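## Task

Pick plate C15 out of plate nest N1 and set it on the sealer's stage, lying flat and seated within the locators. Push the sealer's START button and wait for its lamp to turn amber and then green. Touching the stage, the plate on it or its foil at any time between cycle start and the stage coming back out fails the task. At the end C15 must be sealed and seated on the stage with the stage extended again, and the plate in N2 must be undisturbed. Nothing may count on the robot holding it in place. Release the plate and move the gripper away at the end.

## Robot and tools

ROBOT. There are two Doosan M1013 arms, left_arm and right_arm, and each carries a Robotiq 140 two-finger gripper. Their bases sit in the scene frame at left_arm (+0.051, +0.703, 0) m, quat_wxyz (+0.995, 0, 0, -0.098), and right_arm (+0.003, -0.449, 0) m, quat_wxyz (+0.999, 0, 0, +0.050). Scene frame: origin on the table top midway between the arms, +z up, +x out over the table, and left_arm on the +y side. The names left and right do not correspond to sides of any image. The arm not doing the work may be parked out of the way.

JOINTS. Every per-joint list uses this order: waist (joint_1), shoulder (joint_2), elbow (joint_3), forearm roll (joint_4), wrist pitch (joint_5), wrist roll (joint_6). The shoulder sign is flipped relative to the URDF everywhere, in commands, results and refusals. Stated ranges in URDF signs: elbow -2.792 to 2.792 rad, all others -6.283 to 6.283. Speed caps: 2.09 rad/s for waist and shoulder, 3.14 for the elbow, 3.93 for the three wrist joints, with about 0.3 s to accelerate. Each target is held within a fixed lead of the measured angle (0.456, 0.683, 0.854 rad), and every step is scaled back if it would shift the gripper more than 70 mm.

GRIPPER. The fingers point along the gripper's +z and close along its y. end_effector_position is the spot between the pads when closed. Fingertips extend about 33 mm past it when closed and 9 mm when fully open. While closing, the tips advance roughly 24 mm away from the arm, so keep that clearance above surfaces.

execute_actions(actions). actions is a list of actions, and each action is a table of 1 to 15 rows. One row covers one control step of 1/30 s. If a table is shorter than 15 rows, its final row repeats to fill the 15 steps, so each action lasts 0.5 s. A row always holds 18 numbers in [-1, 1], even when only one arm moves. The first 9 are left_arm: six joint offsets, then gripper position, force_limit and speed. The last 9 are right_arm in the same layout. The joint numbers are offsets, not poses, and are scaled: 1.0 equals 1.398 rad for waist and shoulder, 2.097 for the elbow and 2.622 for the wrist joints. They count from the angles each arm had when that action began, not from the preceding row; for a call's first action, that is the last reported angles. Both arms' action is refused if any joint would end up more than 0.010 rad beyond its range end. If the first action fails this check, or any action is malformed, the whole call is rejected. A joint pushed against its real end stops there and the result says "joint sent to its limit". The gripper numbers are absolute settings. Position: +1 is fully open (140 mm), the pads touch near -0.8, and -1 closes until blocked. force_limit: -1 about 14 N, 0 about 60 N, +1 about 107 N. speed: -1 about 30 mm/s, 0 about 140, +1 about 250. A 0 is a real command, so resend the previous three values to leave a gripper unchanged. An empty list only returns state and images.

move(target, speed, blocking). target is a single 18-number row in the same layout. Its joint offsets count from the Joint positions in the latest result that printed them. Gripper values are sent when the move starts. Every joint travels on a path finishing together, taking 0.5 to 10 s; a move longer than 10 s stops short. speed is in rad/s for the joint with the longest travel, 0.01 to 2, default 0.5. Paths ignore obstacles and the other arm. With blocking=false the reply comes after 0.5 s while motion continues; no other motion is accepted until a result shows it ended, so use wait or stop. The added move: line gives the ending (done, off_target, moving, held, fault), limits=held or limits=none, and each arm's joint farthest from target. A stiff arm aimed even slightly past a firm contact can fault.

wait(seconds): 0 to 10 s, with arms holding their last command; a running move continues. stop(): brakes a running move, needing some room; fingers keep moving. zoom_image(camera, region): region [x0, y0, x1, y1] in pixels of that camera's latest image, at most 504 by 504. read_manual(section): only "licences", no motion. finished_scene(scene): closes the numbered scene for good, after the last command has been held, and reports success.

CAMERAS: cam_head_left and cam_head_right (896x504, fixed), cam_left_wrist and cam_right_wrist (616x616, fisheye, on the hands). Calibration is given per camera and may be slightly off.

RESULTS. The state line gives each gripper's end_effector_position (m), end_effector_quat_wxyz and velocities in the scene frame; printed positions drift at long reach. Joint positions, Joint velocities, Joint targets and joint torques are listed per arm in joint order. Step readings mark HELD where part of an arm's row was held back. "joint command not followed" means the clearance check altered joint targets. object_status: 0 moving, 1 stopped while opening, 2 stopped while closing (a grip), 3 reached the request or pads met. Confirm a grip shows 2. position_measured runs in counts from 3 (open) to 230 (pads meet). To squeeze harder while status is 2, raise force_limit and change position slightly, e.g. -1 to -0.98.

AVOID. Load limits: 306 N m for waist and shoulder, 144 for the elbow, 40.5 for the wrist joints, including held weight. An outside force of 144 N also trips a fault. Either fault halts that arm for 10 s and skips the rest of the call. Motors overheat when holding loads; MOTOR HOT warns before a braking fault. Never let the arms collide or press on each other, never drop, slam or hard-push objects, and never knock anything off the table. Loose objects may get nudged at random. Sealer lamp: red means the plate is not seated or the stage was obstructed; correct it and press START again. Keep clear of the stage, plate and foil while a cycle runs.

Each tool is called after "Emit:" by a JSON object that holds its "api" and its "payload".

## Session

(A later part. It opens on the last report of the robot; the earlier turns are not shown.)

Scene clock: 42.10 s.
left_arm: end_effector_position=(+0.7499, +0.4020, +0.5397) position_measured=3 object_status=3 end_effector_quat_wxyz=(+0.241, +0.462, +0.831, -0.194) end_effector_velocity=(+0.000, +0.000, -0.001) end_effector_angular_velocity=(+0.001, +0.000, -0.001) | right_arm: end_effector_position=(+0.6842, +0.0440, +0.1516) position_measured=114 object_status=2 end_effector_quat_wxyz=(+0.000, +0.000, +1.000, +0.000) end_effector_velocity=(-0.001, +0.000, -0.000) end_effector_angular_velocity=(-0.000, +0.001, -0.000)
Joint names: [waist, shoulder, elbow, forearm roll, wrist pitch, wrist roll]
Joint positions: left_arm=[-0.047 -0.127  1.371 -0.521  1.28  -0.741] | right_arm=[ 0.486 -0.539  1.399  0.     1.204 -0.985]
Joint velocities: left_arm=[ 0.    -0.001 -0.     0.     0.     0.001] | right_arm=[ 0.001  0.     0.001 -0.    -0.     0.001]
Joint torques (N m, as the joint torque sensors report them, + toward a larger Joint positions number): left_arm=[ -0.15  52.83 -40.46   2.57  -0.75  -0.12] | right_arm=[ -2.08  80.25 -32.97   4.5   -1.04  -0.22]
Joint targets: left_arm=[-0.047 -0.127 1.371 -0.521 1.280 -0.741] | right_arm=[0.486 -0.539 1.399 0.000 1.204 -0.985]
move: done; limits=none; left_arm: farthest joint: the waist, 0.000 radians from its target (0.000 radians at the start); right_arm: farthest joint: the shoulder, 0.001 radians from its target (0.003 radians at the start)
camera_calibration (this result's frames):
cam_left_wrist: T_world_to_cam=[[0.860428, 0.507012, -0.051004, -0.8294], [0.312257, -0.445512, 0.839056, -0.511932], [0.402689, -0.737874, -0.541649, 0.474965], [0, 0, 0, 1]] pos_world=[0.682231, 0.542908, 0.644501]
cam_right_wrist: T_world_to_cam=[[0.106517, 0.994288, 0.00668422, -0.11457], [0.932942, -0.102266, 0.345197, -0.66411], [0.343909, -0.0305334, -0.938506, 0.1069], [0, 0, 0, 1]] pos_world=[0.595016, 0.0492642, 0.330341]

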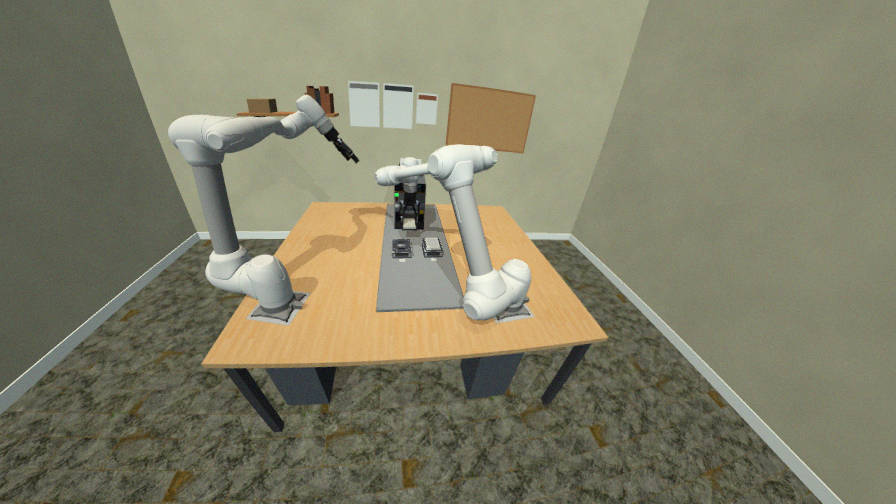

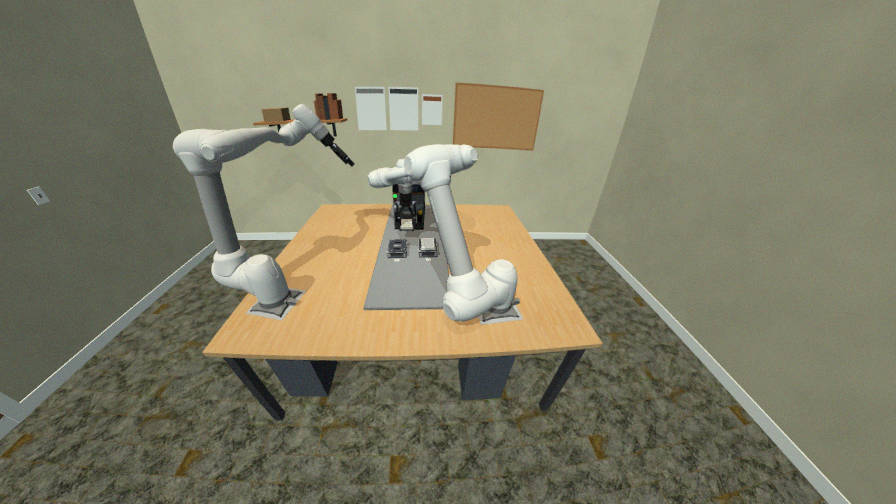

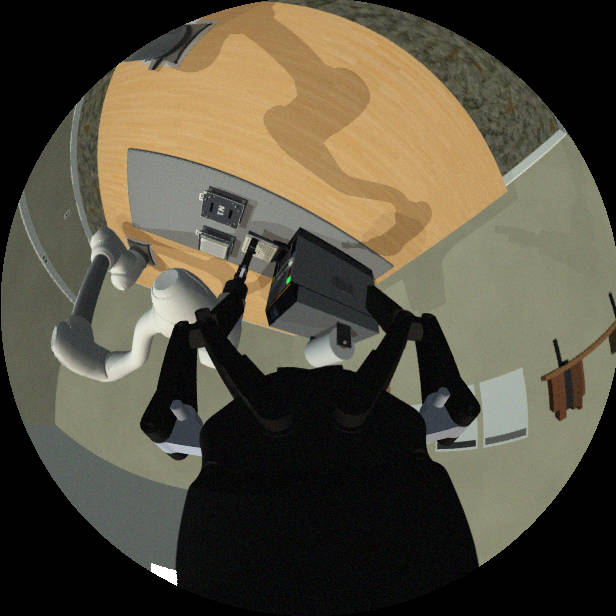

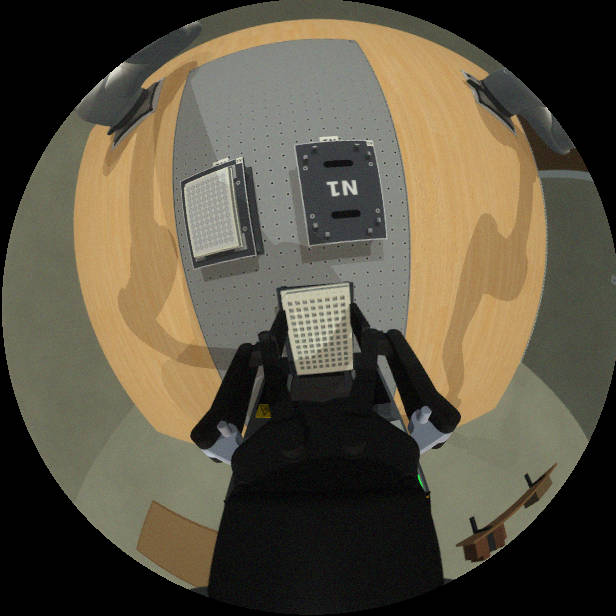

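Emit:
{"api": "move", "payload": {"target": [0,0,0,0,0,0,1,0,0,0,0.0008,-0.0004,0,0.0005,0,-1,-0.3,-0.6], "speed": 0.03}}

Emit:
{"api": "move", "payload": {"target": [0,0,0,0,0,0,1,0,0,0,0,0,0,0,0,0.4,-0.5,-0.3]}}

Emit:
{"api": "move", "payload": {"target": [0,0,0,0,0,0,1,0,0,0,0.021,-0.028,0,0.033,0,0.4,-0.5,-0.3], "speed": 0.15}}

Emit:
{"api": "zoom_image", "payload": {"camera": "cam_right_wrist", "region": [210,240,430,440]}}

Emit:
{"api": "zoom_image", "payload": {"camera": "cam_left_wrist", "region": [220,215,310,295]}}

Scene clock: 43.57 s.
left_arm: end_effector_position=(+0.7499, +0.4020, +0.5397) position_measured=3 object_status=3 end_effector_quat_wxyz=(+0.241, +0.462, +0.831, -0.194) end_effector_velocity=(+0.000, -0.000, +0.000) end_effector_angular_velocity=(-0.001, -0.001, -0.001) | right_arm: end_effector_position=(+0.6842, +0.0440, +0.1529) position_measured=114 object_status=2 end_effector_quat_wxyz=(+0.000, +0.000, +1.000, +0.000) end_effector_velocity=(-0.000, +0.000, +0.000) end_effector_angular_velocity=(+0.000, -0.000, +0.000)
Joint names: [waist, shoulder, elbow, forearm roll, wrist pitch, wrist roll]
Joint positions: left_arm=[-0.047 -0.127  1.371 -0.521  1.28  -0.741] | right_arm=[ 0.486 -0.538  1.398  0.     1.205 -0.985]
Joint velocities: left_arm=[ 0.    -0.    -0.    -0.001 -0.001  0.002] | right_arm=[ 0.  0.  0. -0. -0.  0.]
Joint torques (N m, as the joint torque sensors report them, + toward a larger Joint positions number): left_arm=[ -0.13  51.81 -40.77   2.62  -0.5   -0.11] | right_arm=[ -2.    89.48 -38.67   4.28  -0.73  -0.17]
Joint targets: left_arm=[-0.047 -0.127 1.371 -0.521 1.280 -0.741] | right_arm=[0.486 -0.538 1.398 0.000 1.205 -0.985]
move: done; limits=none; left_arm: farthest joint: the waist, 0.000 radians from its target (0.000 radians at the start); right_arm: farthest joint: the waist, 0.000 radians from its target (0.000 radians at the start)
camera_calibration (this result's frames):
cam_left_wrist: T_world_to_cam=[[0.860428, 0.507012, -0.0510038, -0.8294], [0.312257, -0.445512, 0.839056, -0.511932], [0.402689, -0.737874, -0.541649, 0.474964], [0, 0, 0, 1]] pos_world=[0.682231, 0.542908, 0.644501]
cam_right_wrist: T_world_to_cam=[[0.106514, 0.994286, 0.00703648, -0.114631], [0.932783, -0.102371, 0.345595, -0.664507], [0.344341, -0.0302471, -0.938357, 0.107787], [0, 0, 0, 1]] pos_world=[0.594935, 0.0492105, 0.3316]

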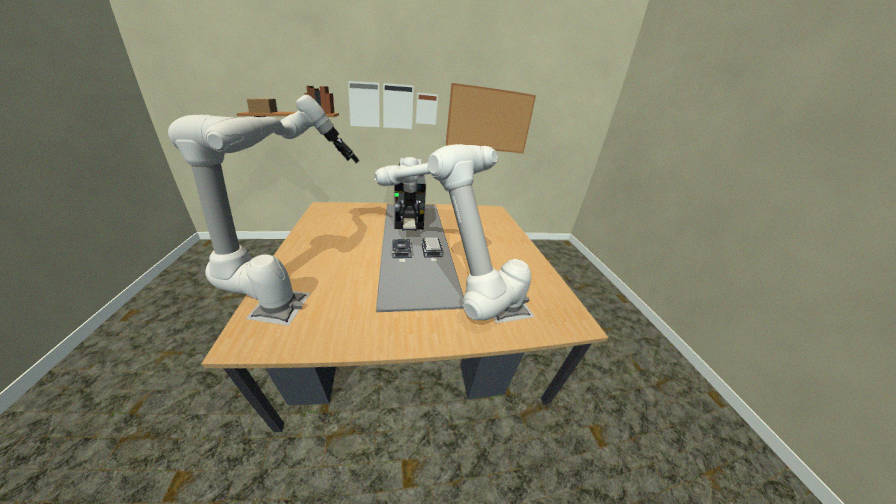

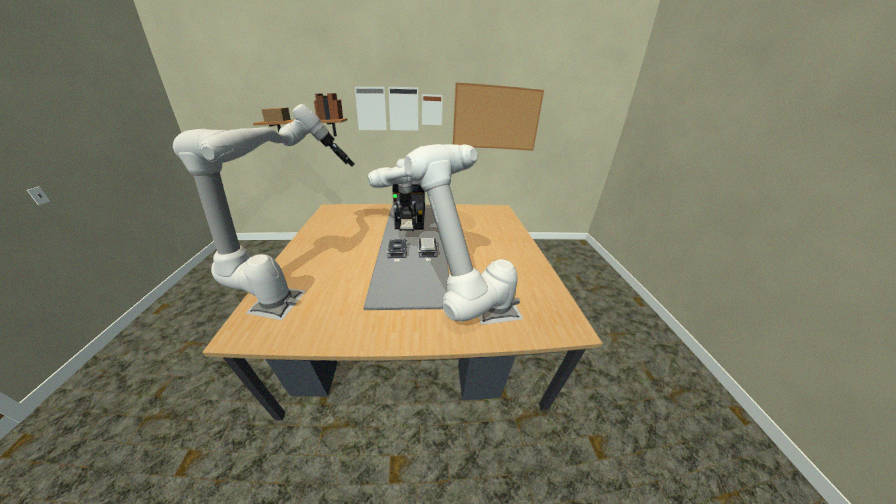

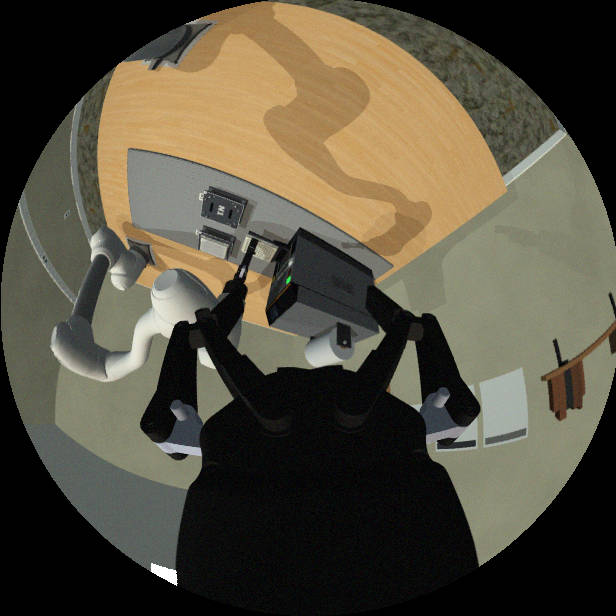

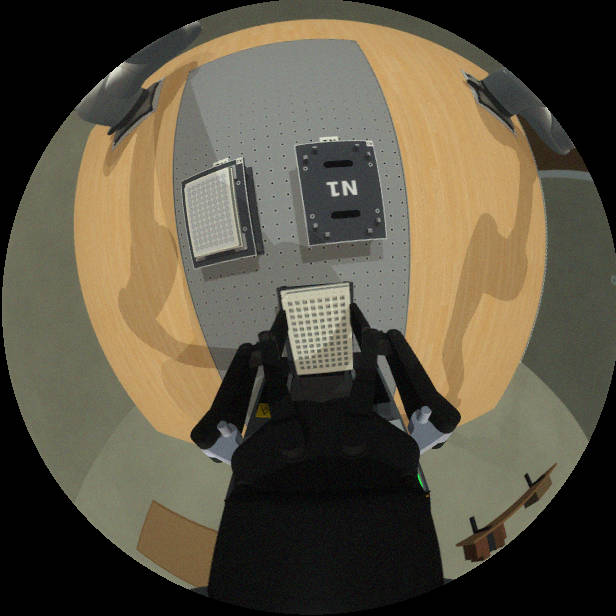

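Scene clock: 44.07 s.
left_arm: end_effector_position=(+0.7499, +0.4020, +0.5397) position_measured=3 object_status=3 end_effector_quat_wxyz=(+0.241, +0.462, +0.831, -0.194) end_effector_velocity=(-0.000, -0.000, +0.000) end_effector_angular_velocity=(-0.002, +0.001, +0.001) | right_arm: end_effector_position=(+0.6842, +0.0440, +0.1529) position_measured=78 object_status=3 end_effector_quat_wxyz=(+0.000, +0.000, +1.000, +0.000) end_effector_velocity=(-0.001, -0.000, -0.000) end_effector_angular_velocity=(-0.001, +0.001, +0.000)
Joint names: [waist, shoulder, elbow, forearm roll, wrist pitch, wrist roll]
Joint positions: left_arm=[-0.047 -0.127  1.371 -0.521  1.28  -0.741] | right_arm=[ 0.486 -0.538  1.398  0.     1.205 -0.985]
Joint velocities: left_arm=[-0.     0.     0.    -0.002  0.    -0.002] | right_arm=[ 0.     0.     0.001 -0.    -0.    -0.   ]
Joint torques (N m, as the joint torque sensors report them, + toward a larger Joint positions number): left_arm=[ -0.08  51.95 -40.16   2.56  -0.6   -0.09] | right_arm=[ -3.31  90.6  -38.13   4.02  -0.32  -0.28]
Joint targets: left_arm=[-0.047 -0.127 1.371 -0.521 1.280 -0.741] | right_arm=[0.486 -0.538 1.398 0.000 1.205 -0.985]
move: done; limits=none; left_arm: farthest joint: the waist, 0.000 radians from its target (0.000 radians at the start); right_arm: farthest joint: the waist, 0.000 radians from its target (0.000 radians at the start)
camera_calibration (this result's frames):
cam_left_wrist: T_world_to_cam=[[0.860428, 0.507012, -0.0510039, -0.8294], [0.312257, -0.445512, 0.839056, -0.511932], [0.402689, -0.737874, -0.541649, 0.474965], [0, 0, 0, 1]] pos_world=[0.682231, 0.542908, 0.644501]
cam_right_wrist: T_world_to_cam=[[0.106514, 0.994286, 0.00704604, -0.114635], [0.932779, -0.102374, 0.345606, -0.664512], [0.344352, -0.0302394, -0.938353, 0.107788], [0, 0, 0, 1]] pos_world=[0.594936, 0.0492111, 0.33161]

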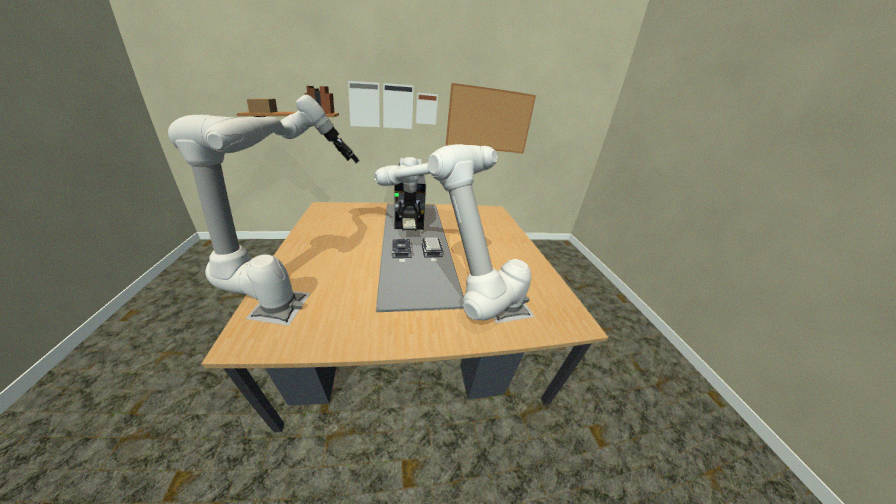

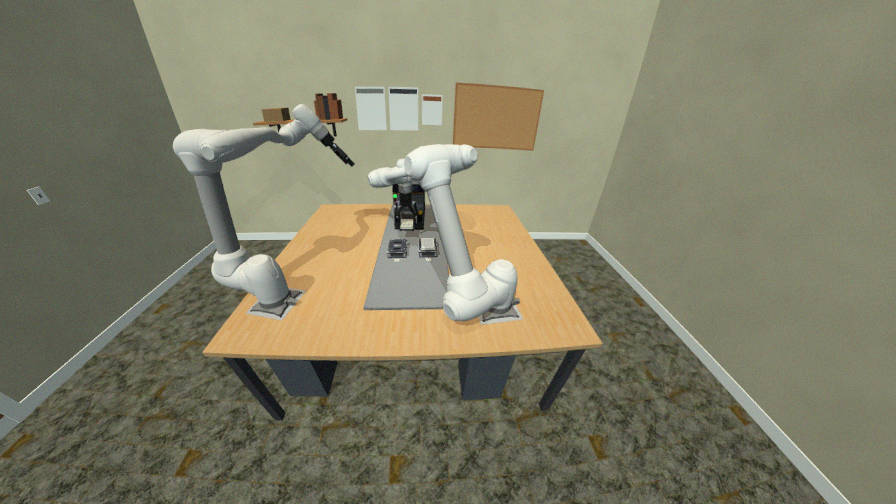

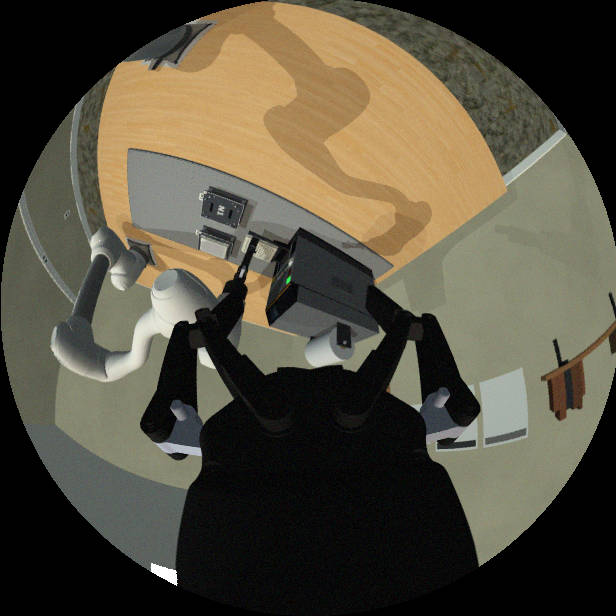

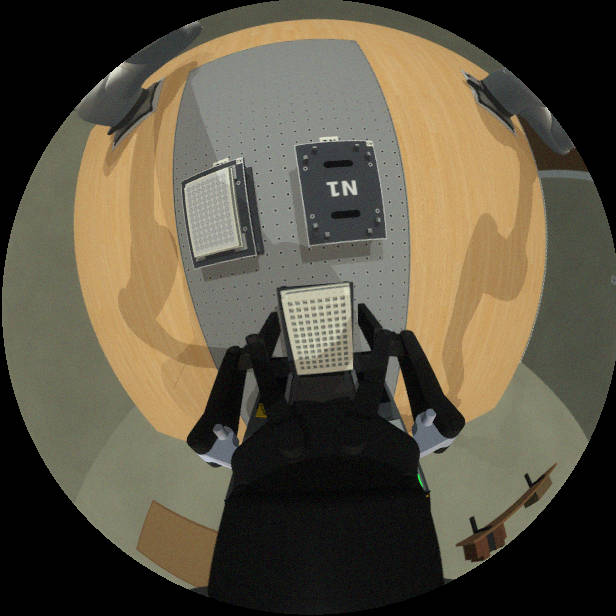

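Scene clock: 44.97 s.
left_arm: end_effector_position=(+0.7499, +0.4020, +0.5397) position_measured=3 object_status=3 end_effector_quat_wxyz=(+0.241, +0.462, +0.831, -0.194) end_effector_velocity=(-0.000, -0.000, +0.000) end_effector_angular_velocity=(-0.000, +0.000, -0.000) | right_arm: end_effector_position=(+0.6844, +0.0441, +0.2087) position_measured=78 object_status=3 end_effector_quat_wxyz=(+0.001, +0.000, +1.000, +0.001) end_effector_velocity=(-0.000, -0.000, -0.000) end_effector_angular_velocity=(-0.001, -0.000, +0.000)
Joint names: [waist, shoulder, elbow, forearm roll, wrist pitch, wrist roll]
Joint positions: left_arm=[-0.047 -0.127  1.371 -0.521  1.28  -0.741] | right_arm=[ 0.486 -0.508  1.339  0.     1.292 -0.985]
Joint velocities: left_arm=[-0.  0. -0.  0.  0. -0.] | right_arm=[ 0.    -0.     0.    -0.001 -0.     0.   ]
Joint torques (N m, as the joint torque sensors report them, + toward a larger Joint positions number): left_arm=[ -1.24  51.09 -40.22   2.6   -0.51  -0.21] | right_arm=[ -3.39  89.18 -39.54   4.07  -0.34  -0.37]
Joint targets: left_arm=[-0.047 -0.127 1.371 -0.521 1.280 -0.741] | right_arm=[0.486 -0.508 1.339 0.000 1.292 -0.985]
move: done; limits=none; left_arm: farthest joint: the waist, 0.000 radians from its target (0.000 radians at the start); right_arm: farthest joint: the waist, 0.000 radians from its target (0.000 radians at the start)
camera_calibration (this result's frames):
cam_left_wrist: T_world_to_cam=[[0.860428, 0.507012, -0.0510039, -0.8294], [0.312257, -0.445511, 0.839056, -0.511932], [0.402689, -0.737874, -0.541649, 0.474964], [0, 0, 0, 1]] pos_world=[0.682231, 0.542908, 0.644501]
cam_right_wrist: T_world_to_cam=[[0.1065, 0.99428, 0.00803948, -0.115397], [0.932331, -0.102668, 0.346725, -0.6839], [0.345567, -0.0294308, -0.937932, 0.159112], [0, 0, 0, 1]] pos_world=[0.594927, 0.0492054, 0.38729]

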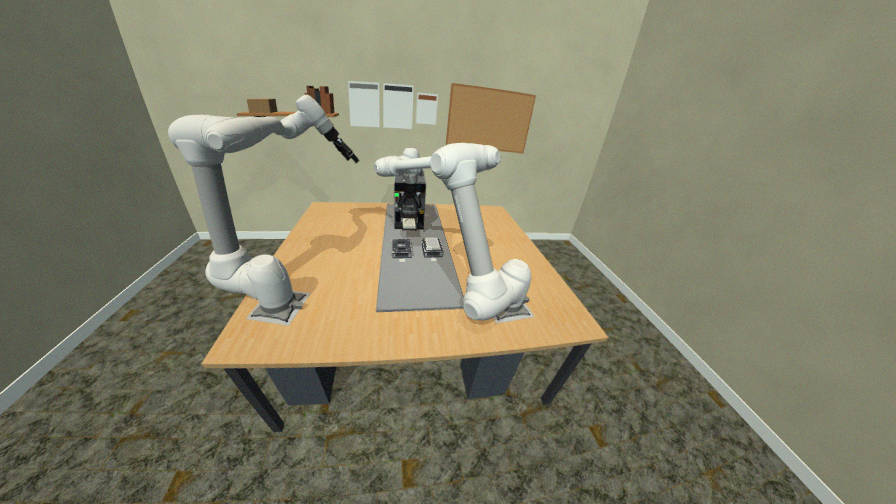

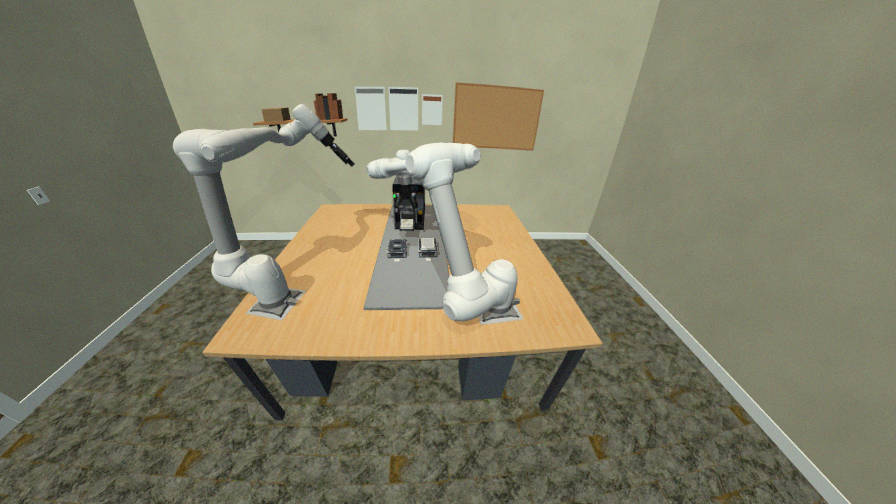

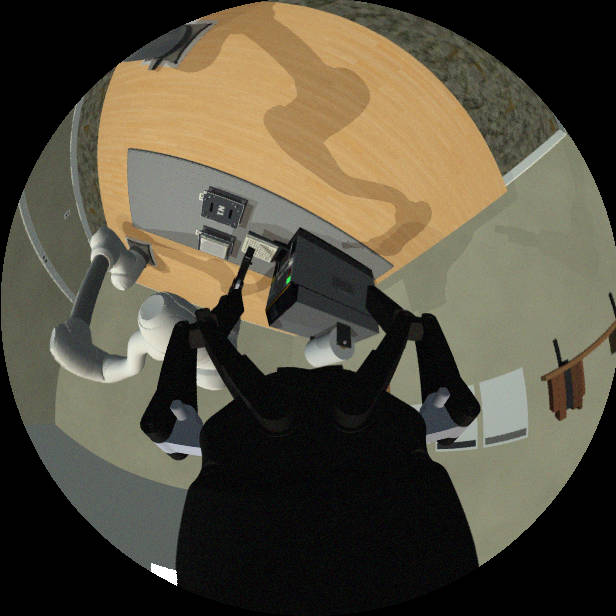

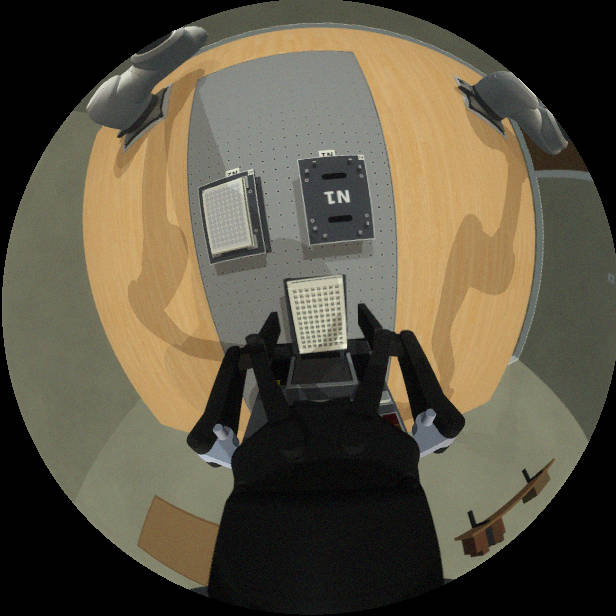

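Region (210, 240, 430, 440) of cam_right_wrist's 616x616 image, scaled by 2.291, with more detail than that image has; it fills the top 458 rows of this view, and the rest is white.

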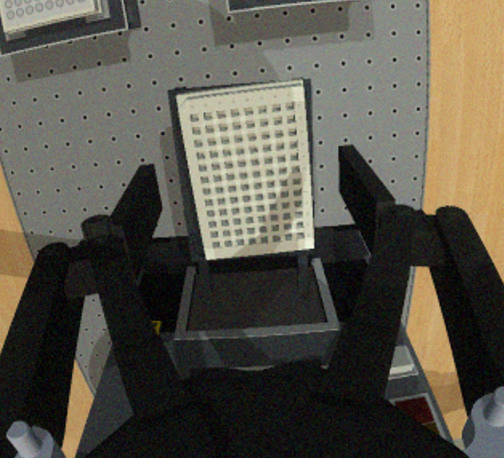

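Region (220, 215, 310, 295) of cam_left_wrist's 616x616 image, scaled by 5.600, with more detail than that image has.

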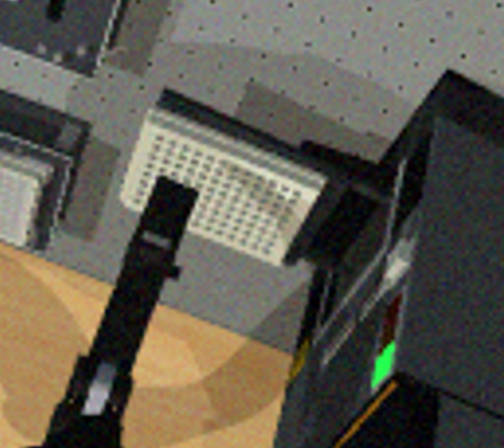

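Emit:
{"api": "move", "payload": {"target": [0,0,0,0,0,0,-1,0,0,0,0.292,0.22,0,-0.02,0,0.4,-0.5,-0.3], "speed": 0.6}}

Emit:
{"api": "move", "payload": {"target": [-0.310,0.100,0.392,0.199,-0.521,-0.317,-1,0,0,-0.45,0,0,0,0,0,0.4,-0.5,-0.3], "speed": 1.0}}

Scene clock: 48.93 s.
left_arm: end_effector_position=(+0.7499, +0.4020, +0.5397) position_measured=233 object_status=3 end_effector_quat_wxyz=(+0.241, +0.462, +0.831, -0.194) end_effector_velocity=(+0.000, +0.000, -0.000) end_effector_angular_velocity=(+0.000, +0.001, +0.001) | right_arm: end_effector_position=(+0.4770, -0.0935, +0.2557) position_measured=78 object_status=3 end_effector_quat_wxyz=(+0.001, +0.000, +1.000, +0.000) end_effector_velocity=(-0.000, +0.000, -0.000) end_effector_angular_velocity=(-0.000, +0.000, +0.000)
Joint names: [waist, shoulder, elbow, forearm roll, wrist pitch, wrist roll]
Joint positions: left_arm=[-0.047 -0.127  1.371 -0.521  1.28  -0.741] | right_arm=[ 0.486 -0.1    1.801  0.     1.239 -0.985]
Joint velocities: left_arm=[ 0.    -0.     0.     0.     0.    -0.001] | right_arm=[ 0.001  0.     0.001 -0.    -0.     0.   ]
Joint torques (N m, as the joint torque sensors report them, + toward a larger Joint positions number): left_arm=[ -1.52  51.61 -40.6    2.79  -0.64  -0.06] | right_arm=[ -2.9   49.45 -39.6    3.97  -0.4   -0.35]
Joint targets: left_arm=[-0.047 -0.127 1.371 -0.521 1.280 -0.741] | right_arm=[0.486 -0.100 1.801 0.000 1.239 -0.985]
move: done; limits=none; left_arm: farthest joint: the waist, 0.000 radians from its target (0.000 radians at the start); right_arm: farthest joint: the waist, 0.000 radians from its target (0.000 radians at the start)
camera_calibration (this result's frames):
cam_left_wrist: T_world_to_cam=[[0.860428, 0.507012, -0.0510039, -0.8294], [0.312257, -0.445512, 0.839056, -0.511932], [0.402689, -0.737874, -0.541649, 0.474964], [0, 0, 0, 1]] pos_world=[0.682231, 0.542908, 0.644501]
cam_right_wrist: T_world_to_cam=[[0.106507, 0.994283, 0.00760228, 0.0432005], [0.932528, -0.102539, 0.346233, -0.52088], [0.345033, -0.0297868, -0.938118, 0.271054], [0, 0, 0, 1]] pos_world=[0.387611, -0.0882902, 0.434298]

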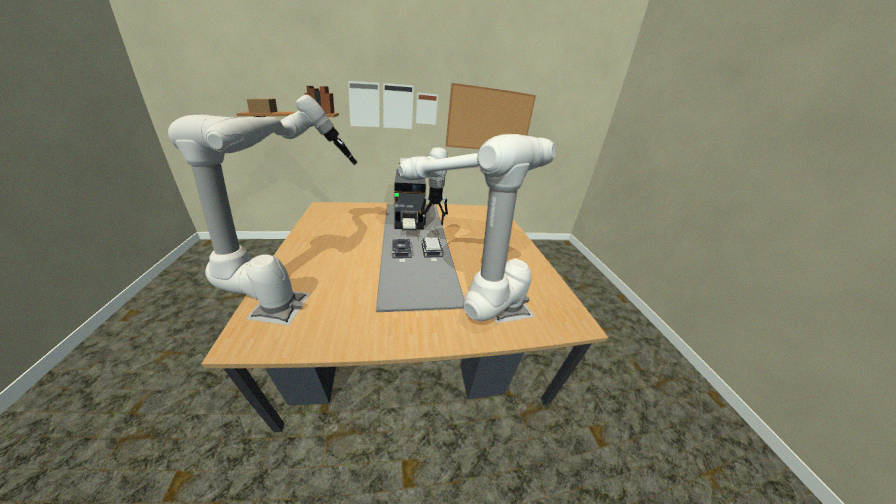

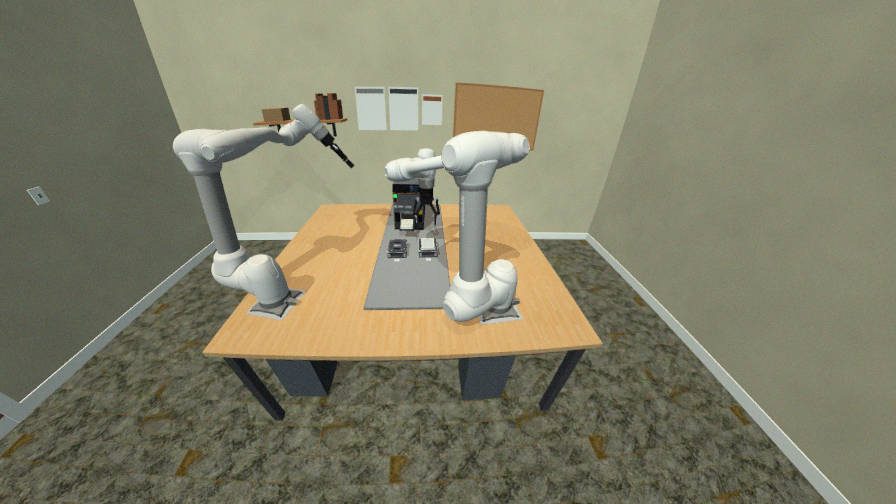

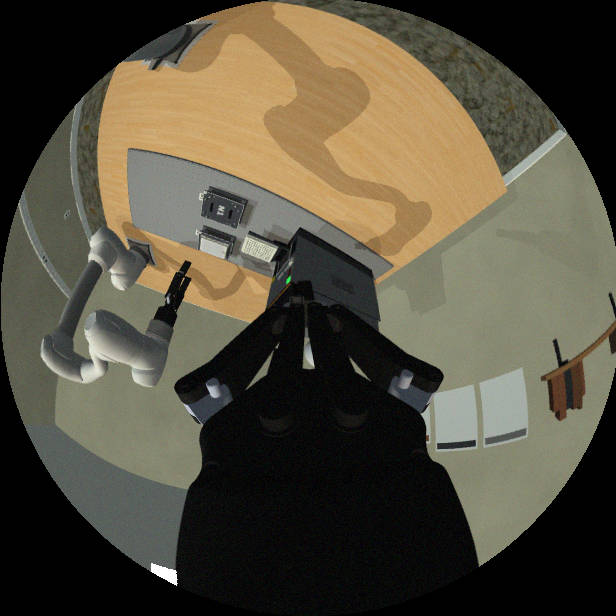

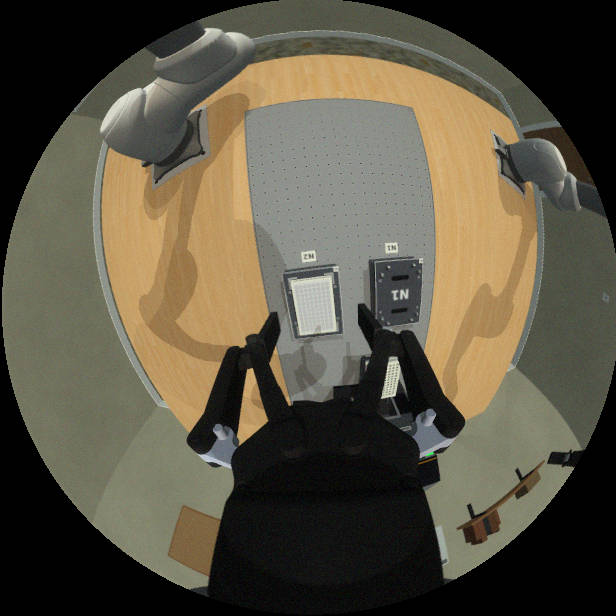

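Scene clock: 50.77 s.
left_arm: end_effector_position=(+0.6481, +0.2677, +0.2864) position_measured=233 object_status=3 end_effector_quat_wxyz=(+0.472, +0.287, +0.817, -0.166) end_effector_velocity=(-0.000, -0.000, +0.000) end_effector_angular_velocity=(+0.001, -0.002, -0.001) | right_arm: end_effector_position=(+0.5956, -0.4403, +0.2557) position_measured=78 object_status=3 end_effector_quat_wxyz=(+0.001, +0.310, +0.951, +0.000) end_effector_velocity=(+0.000, +0.000, +0.000) end_effector_angular_velocity=(-0.001, -0.000, +0.000)
Joint names: [waist, shoulder, elbow, forearm roll, wrist pitch, wrist roll]
Joint positions: left_arm=[-0.48   0.013  2.193  0.001 -0.085 -1.572] | right_arm=[-0.144 -0.1    1.801  0.     1.239 -0.985]
Joint velocities: left_arm=[-0.     0.001  0.001  0.001 -0.001  0.001] | right_arm=[ 0.001 -0.    -0.    -0.001  0.     0.   ]
Joint torques (N m, as the joint torque sensors report them, + toward a larger Joint positions number): left_arm=[  0.62  31.16 -34.82   3.5   -1.97  -0.23] | right_arm=[ -3.88  49.76 -38.9    4.    -0.45  -0.33]
Joint targets: left_arm=[-0.480 0.013 2.193 0.001 -0.086 -1.572] | right_arm=[-0.144 -0.100 1.801 0.000 1.239 -0.985]
move: done; limits=none; left_arm: farthest joint: the waist, 0.000 radians from its target (0.433 radians at the start); right_arm: farthest joint: the waist, 0.000 radians from its target (0.629 radians at the start)
camera_calibration (this result's frames):
cam_left_wrist: T_world_to_cam=[[0.603501, 0.796287, 0.0414001, -0.62401], [0.0927217, -0.121653, 0.988232, -0.314546], [0.791953, -0.59256, -0.147251, -0.124435], [0, 0, 0, 1]] pos_world=[0.504302, 0.38489, 0.318355]
cam_right_wrist: T_world_to_cam=[[0.671155, 0.741278, 0.00759391, -0.0722595], [0.693685, -0.63161, 0.346223, -0.757673], [0.261444, -0.227102, -0.938121, 0.182726], [0, 0, 0, 1]] pos_world=[0.526311, -0.383492, 0.434292]

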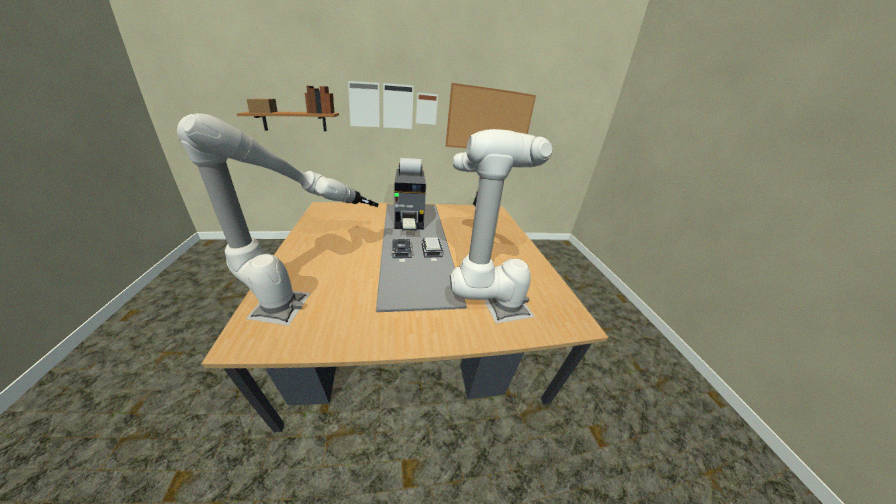

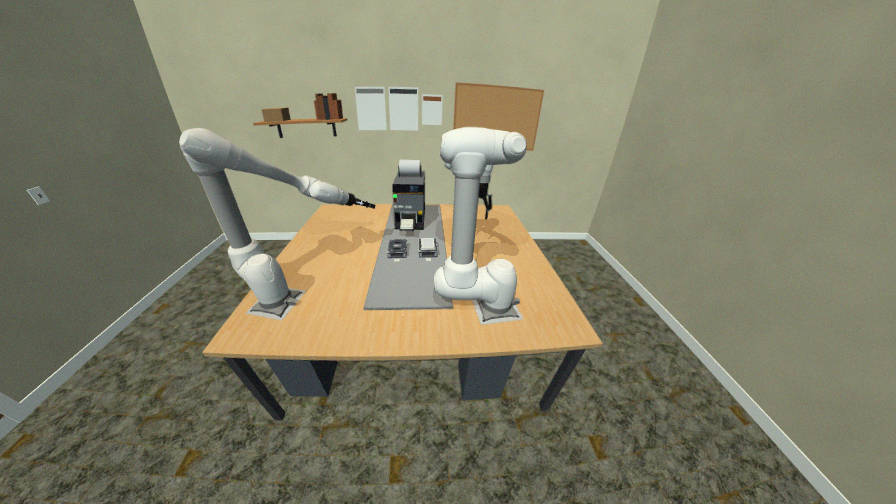

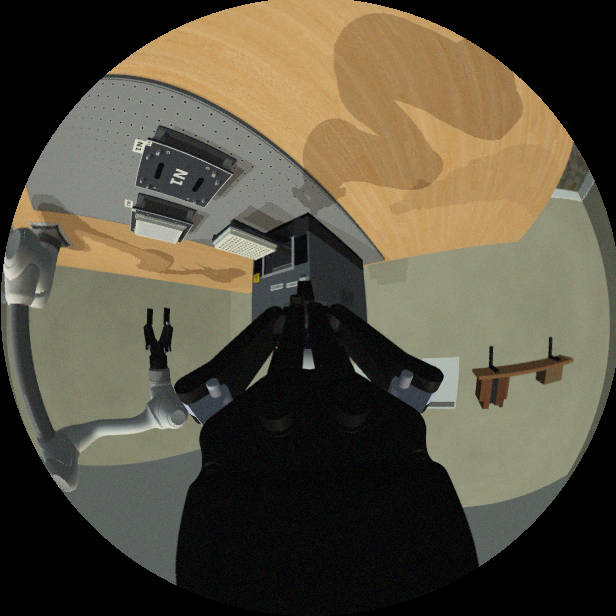

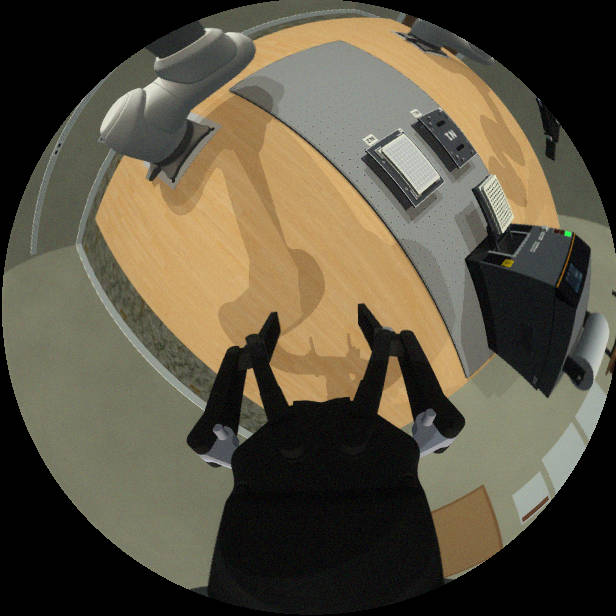

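Emit:
{"api": "move", "payload": {"target": [0,-0.195,-0.091,0,-0.031,0,-1,0,0,0,0,0,0,0,0,0.4,-0.5,-0.3], "speed": 0.4}}

Emit:
{"api": "zoom_image", "payload": {"camera": "cam_left_wrist", "region": [220,200,400,340]}}

Emit:
{"api": "zoom_image", "payload": {"camera": "cam_head_left", "region": [360,160,450,240]}}

Scene clock: 52.47 s.
left_arm: end_effector_position=(+0.7568, +0.1803, +0.2292) position_measured=233 object_status=3 end_effector_quat_wxyz=(+0.471, +0.287, +0.817, -0.166) end_effector_velocity=(+0.000, -0.000, -0.001) end_effector_angular_velocity=(+0.001, +0.001, -0.000) | right_arm: end_effector_position=(+0.5956, -0.4403, +0.2557) position_measured=78 object_status=3 end_effector_quat_wxyz=(+0.001, +0.310, +0.951, +0.000) end_effector_velocity=(+0.000, +0.000, +0.000) end_effector_angular_velocity=(-0.001, -0.001, +0.001)
Joint names: [waist, shoulder, elbow, forearm roll, wrist pitch, wrist roll]
Joint positions: left_arm=[-0.48  -0.26   2.002  0.001 -0.167 -1.572] | right_arm=[-0.144 -0.1    1.801  0.     1.239 -0.985]
Joint velocities: left_arm=[-0.    -0.001 -0.    -0.001  0.001  0.001] | right_arm=[ 0.001 -0.    -0.001 -0.001 -0.    -0.   ]
Joint torques (N m, as the joint torque sensors report them, + toward a larger Joint positions number): left_arm=[ -0.12  57.64 -32.61   3.3   -1.97   0.07] | right_arm=[ -3.19  50.27 -38.87   3.94  -0.36  -0.27]
Joint targets: left_arm=[-0.480 -0.260 2.002 0.001 -0.167 -1.572] | right_arm=[-0.144 -0.100 1.801 0.000 1.239 -0.985]
move: done; limits=none; left_arm: farthest joint: the waist, 0.000 radians from its target (0.000 radians at the start); right_arm: farthest joint: the waist, 0.000 radians from its target (0.000 radians at the start)
camera_calibration (this result's frames):
cam_left_wrist: T_world_to_cam=[[0.603589, 0.796222, 0.0413559, -0.617706], [0.0931259, -0.121921, 0.988161, -0.278922], [0.791838, -0.592592, -0.147739, -0.270514], [0, 0, 0, 1]] pos_world=[0.613019, 0.29752, 0.2612]
cam_right_wrist: T_world_to_cam=[[0.671178, 0.741258, 0.00759416, -0.072269], [0.693665, -0.631631, 0.346224, -0.757683], [0.261438, -0.22711, -0.938121, 0.182722], [0, 0, 0, 1]] pos_world=[0.526313, -0.383508, 0.434292]

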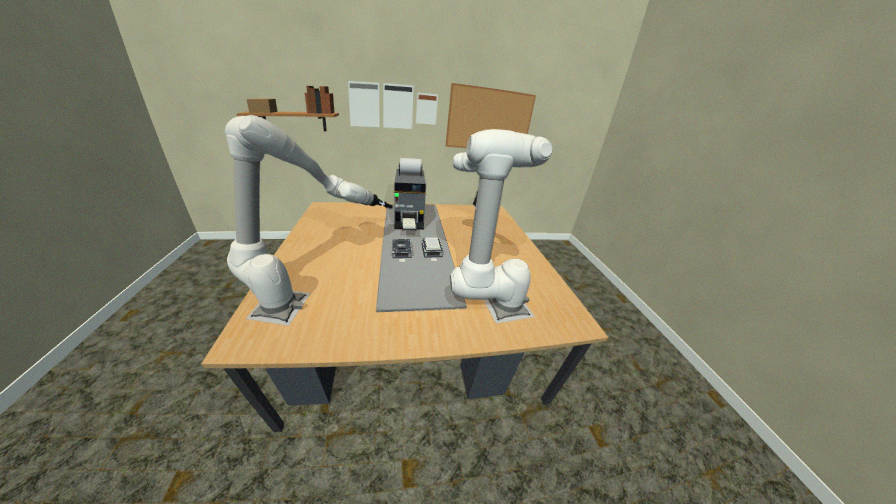

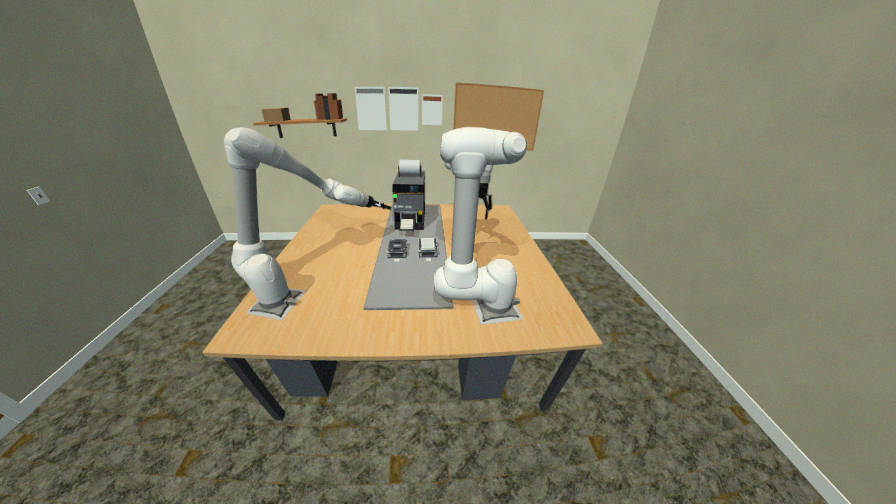

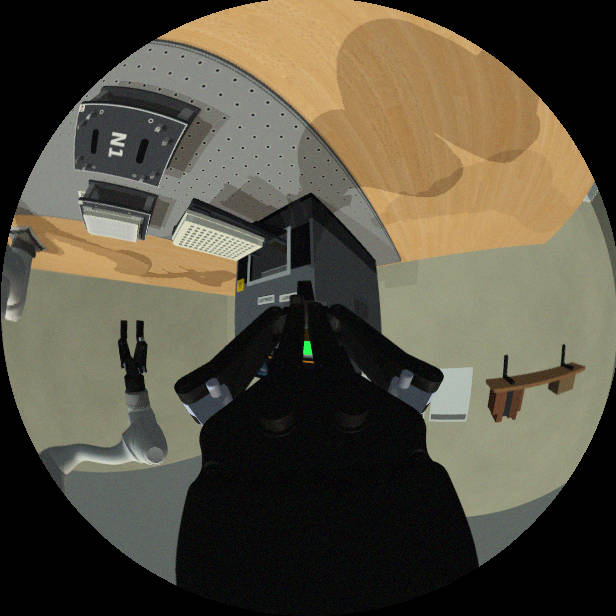

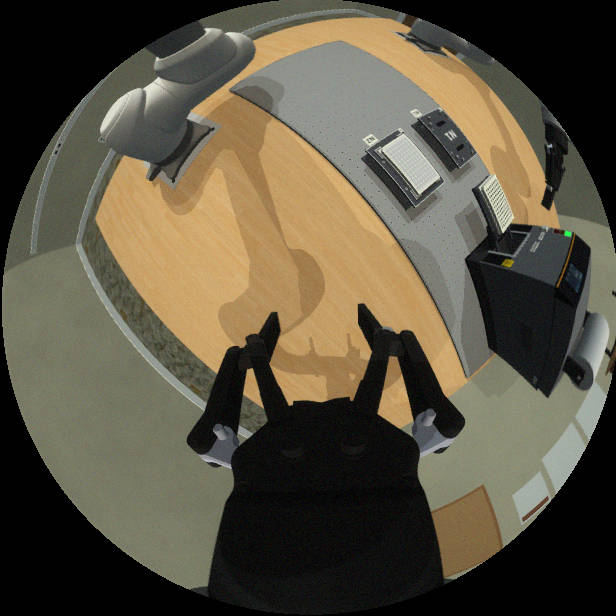

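Region (220, 200, 400, 340) of cam_left_wrist's 616x616 image, scaled by 2.800, with more detail than that image has.

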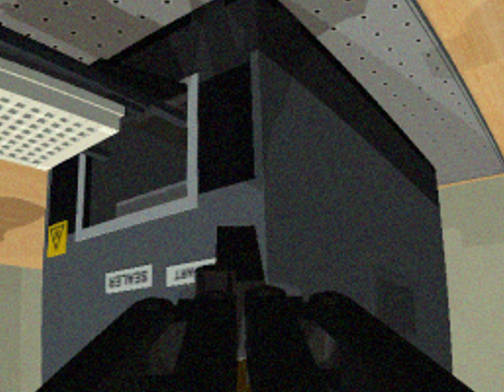

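Region (360, 160, 450, 240) of cam_head_left's 896x504 image, scaled by 5.600, with more detail than that image has.

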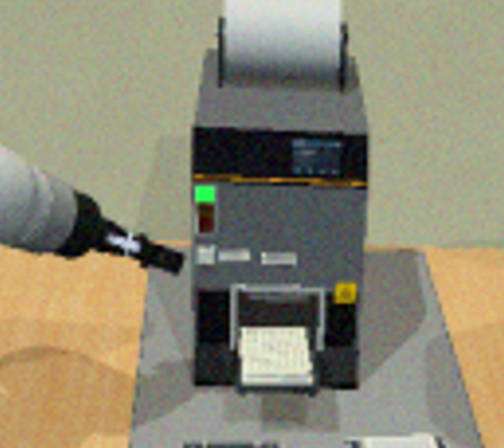

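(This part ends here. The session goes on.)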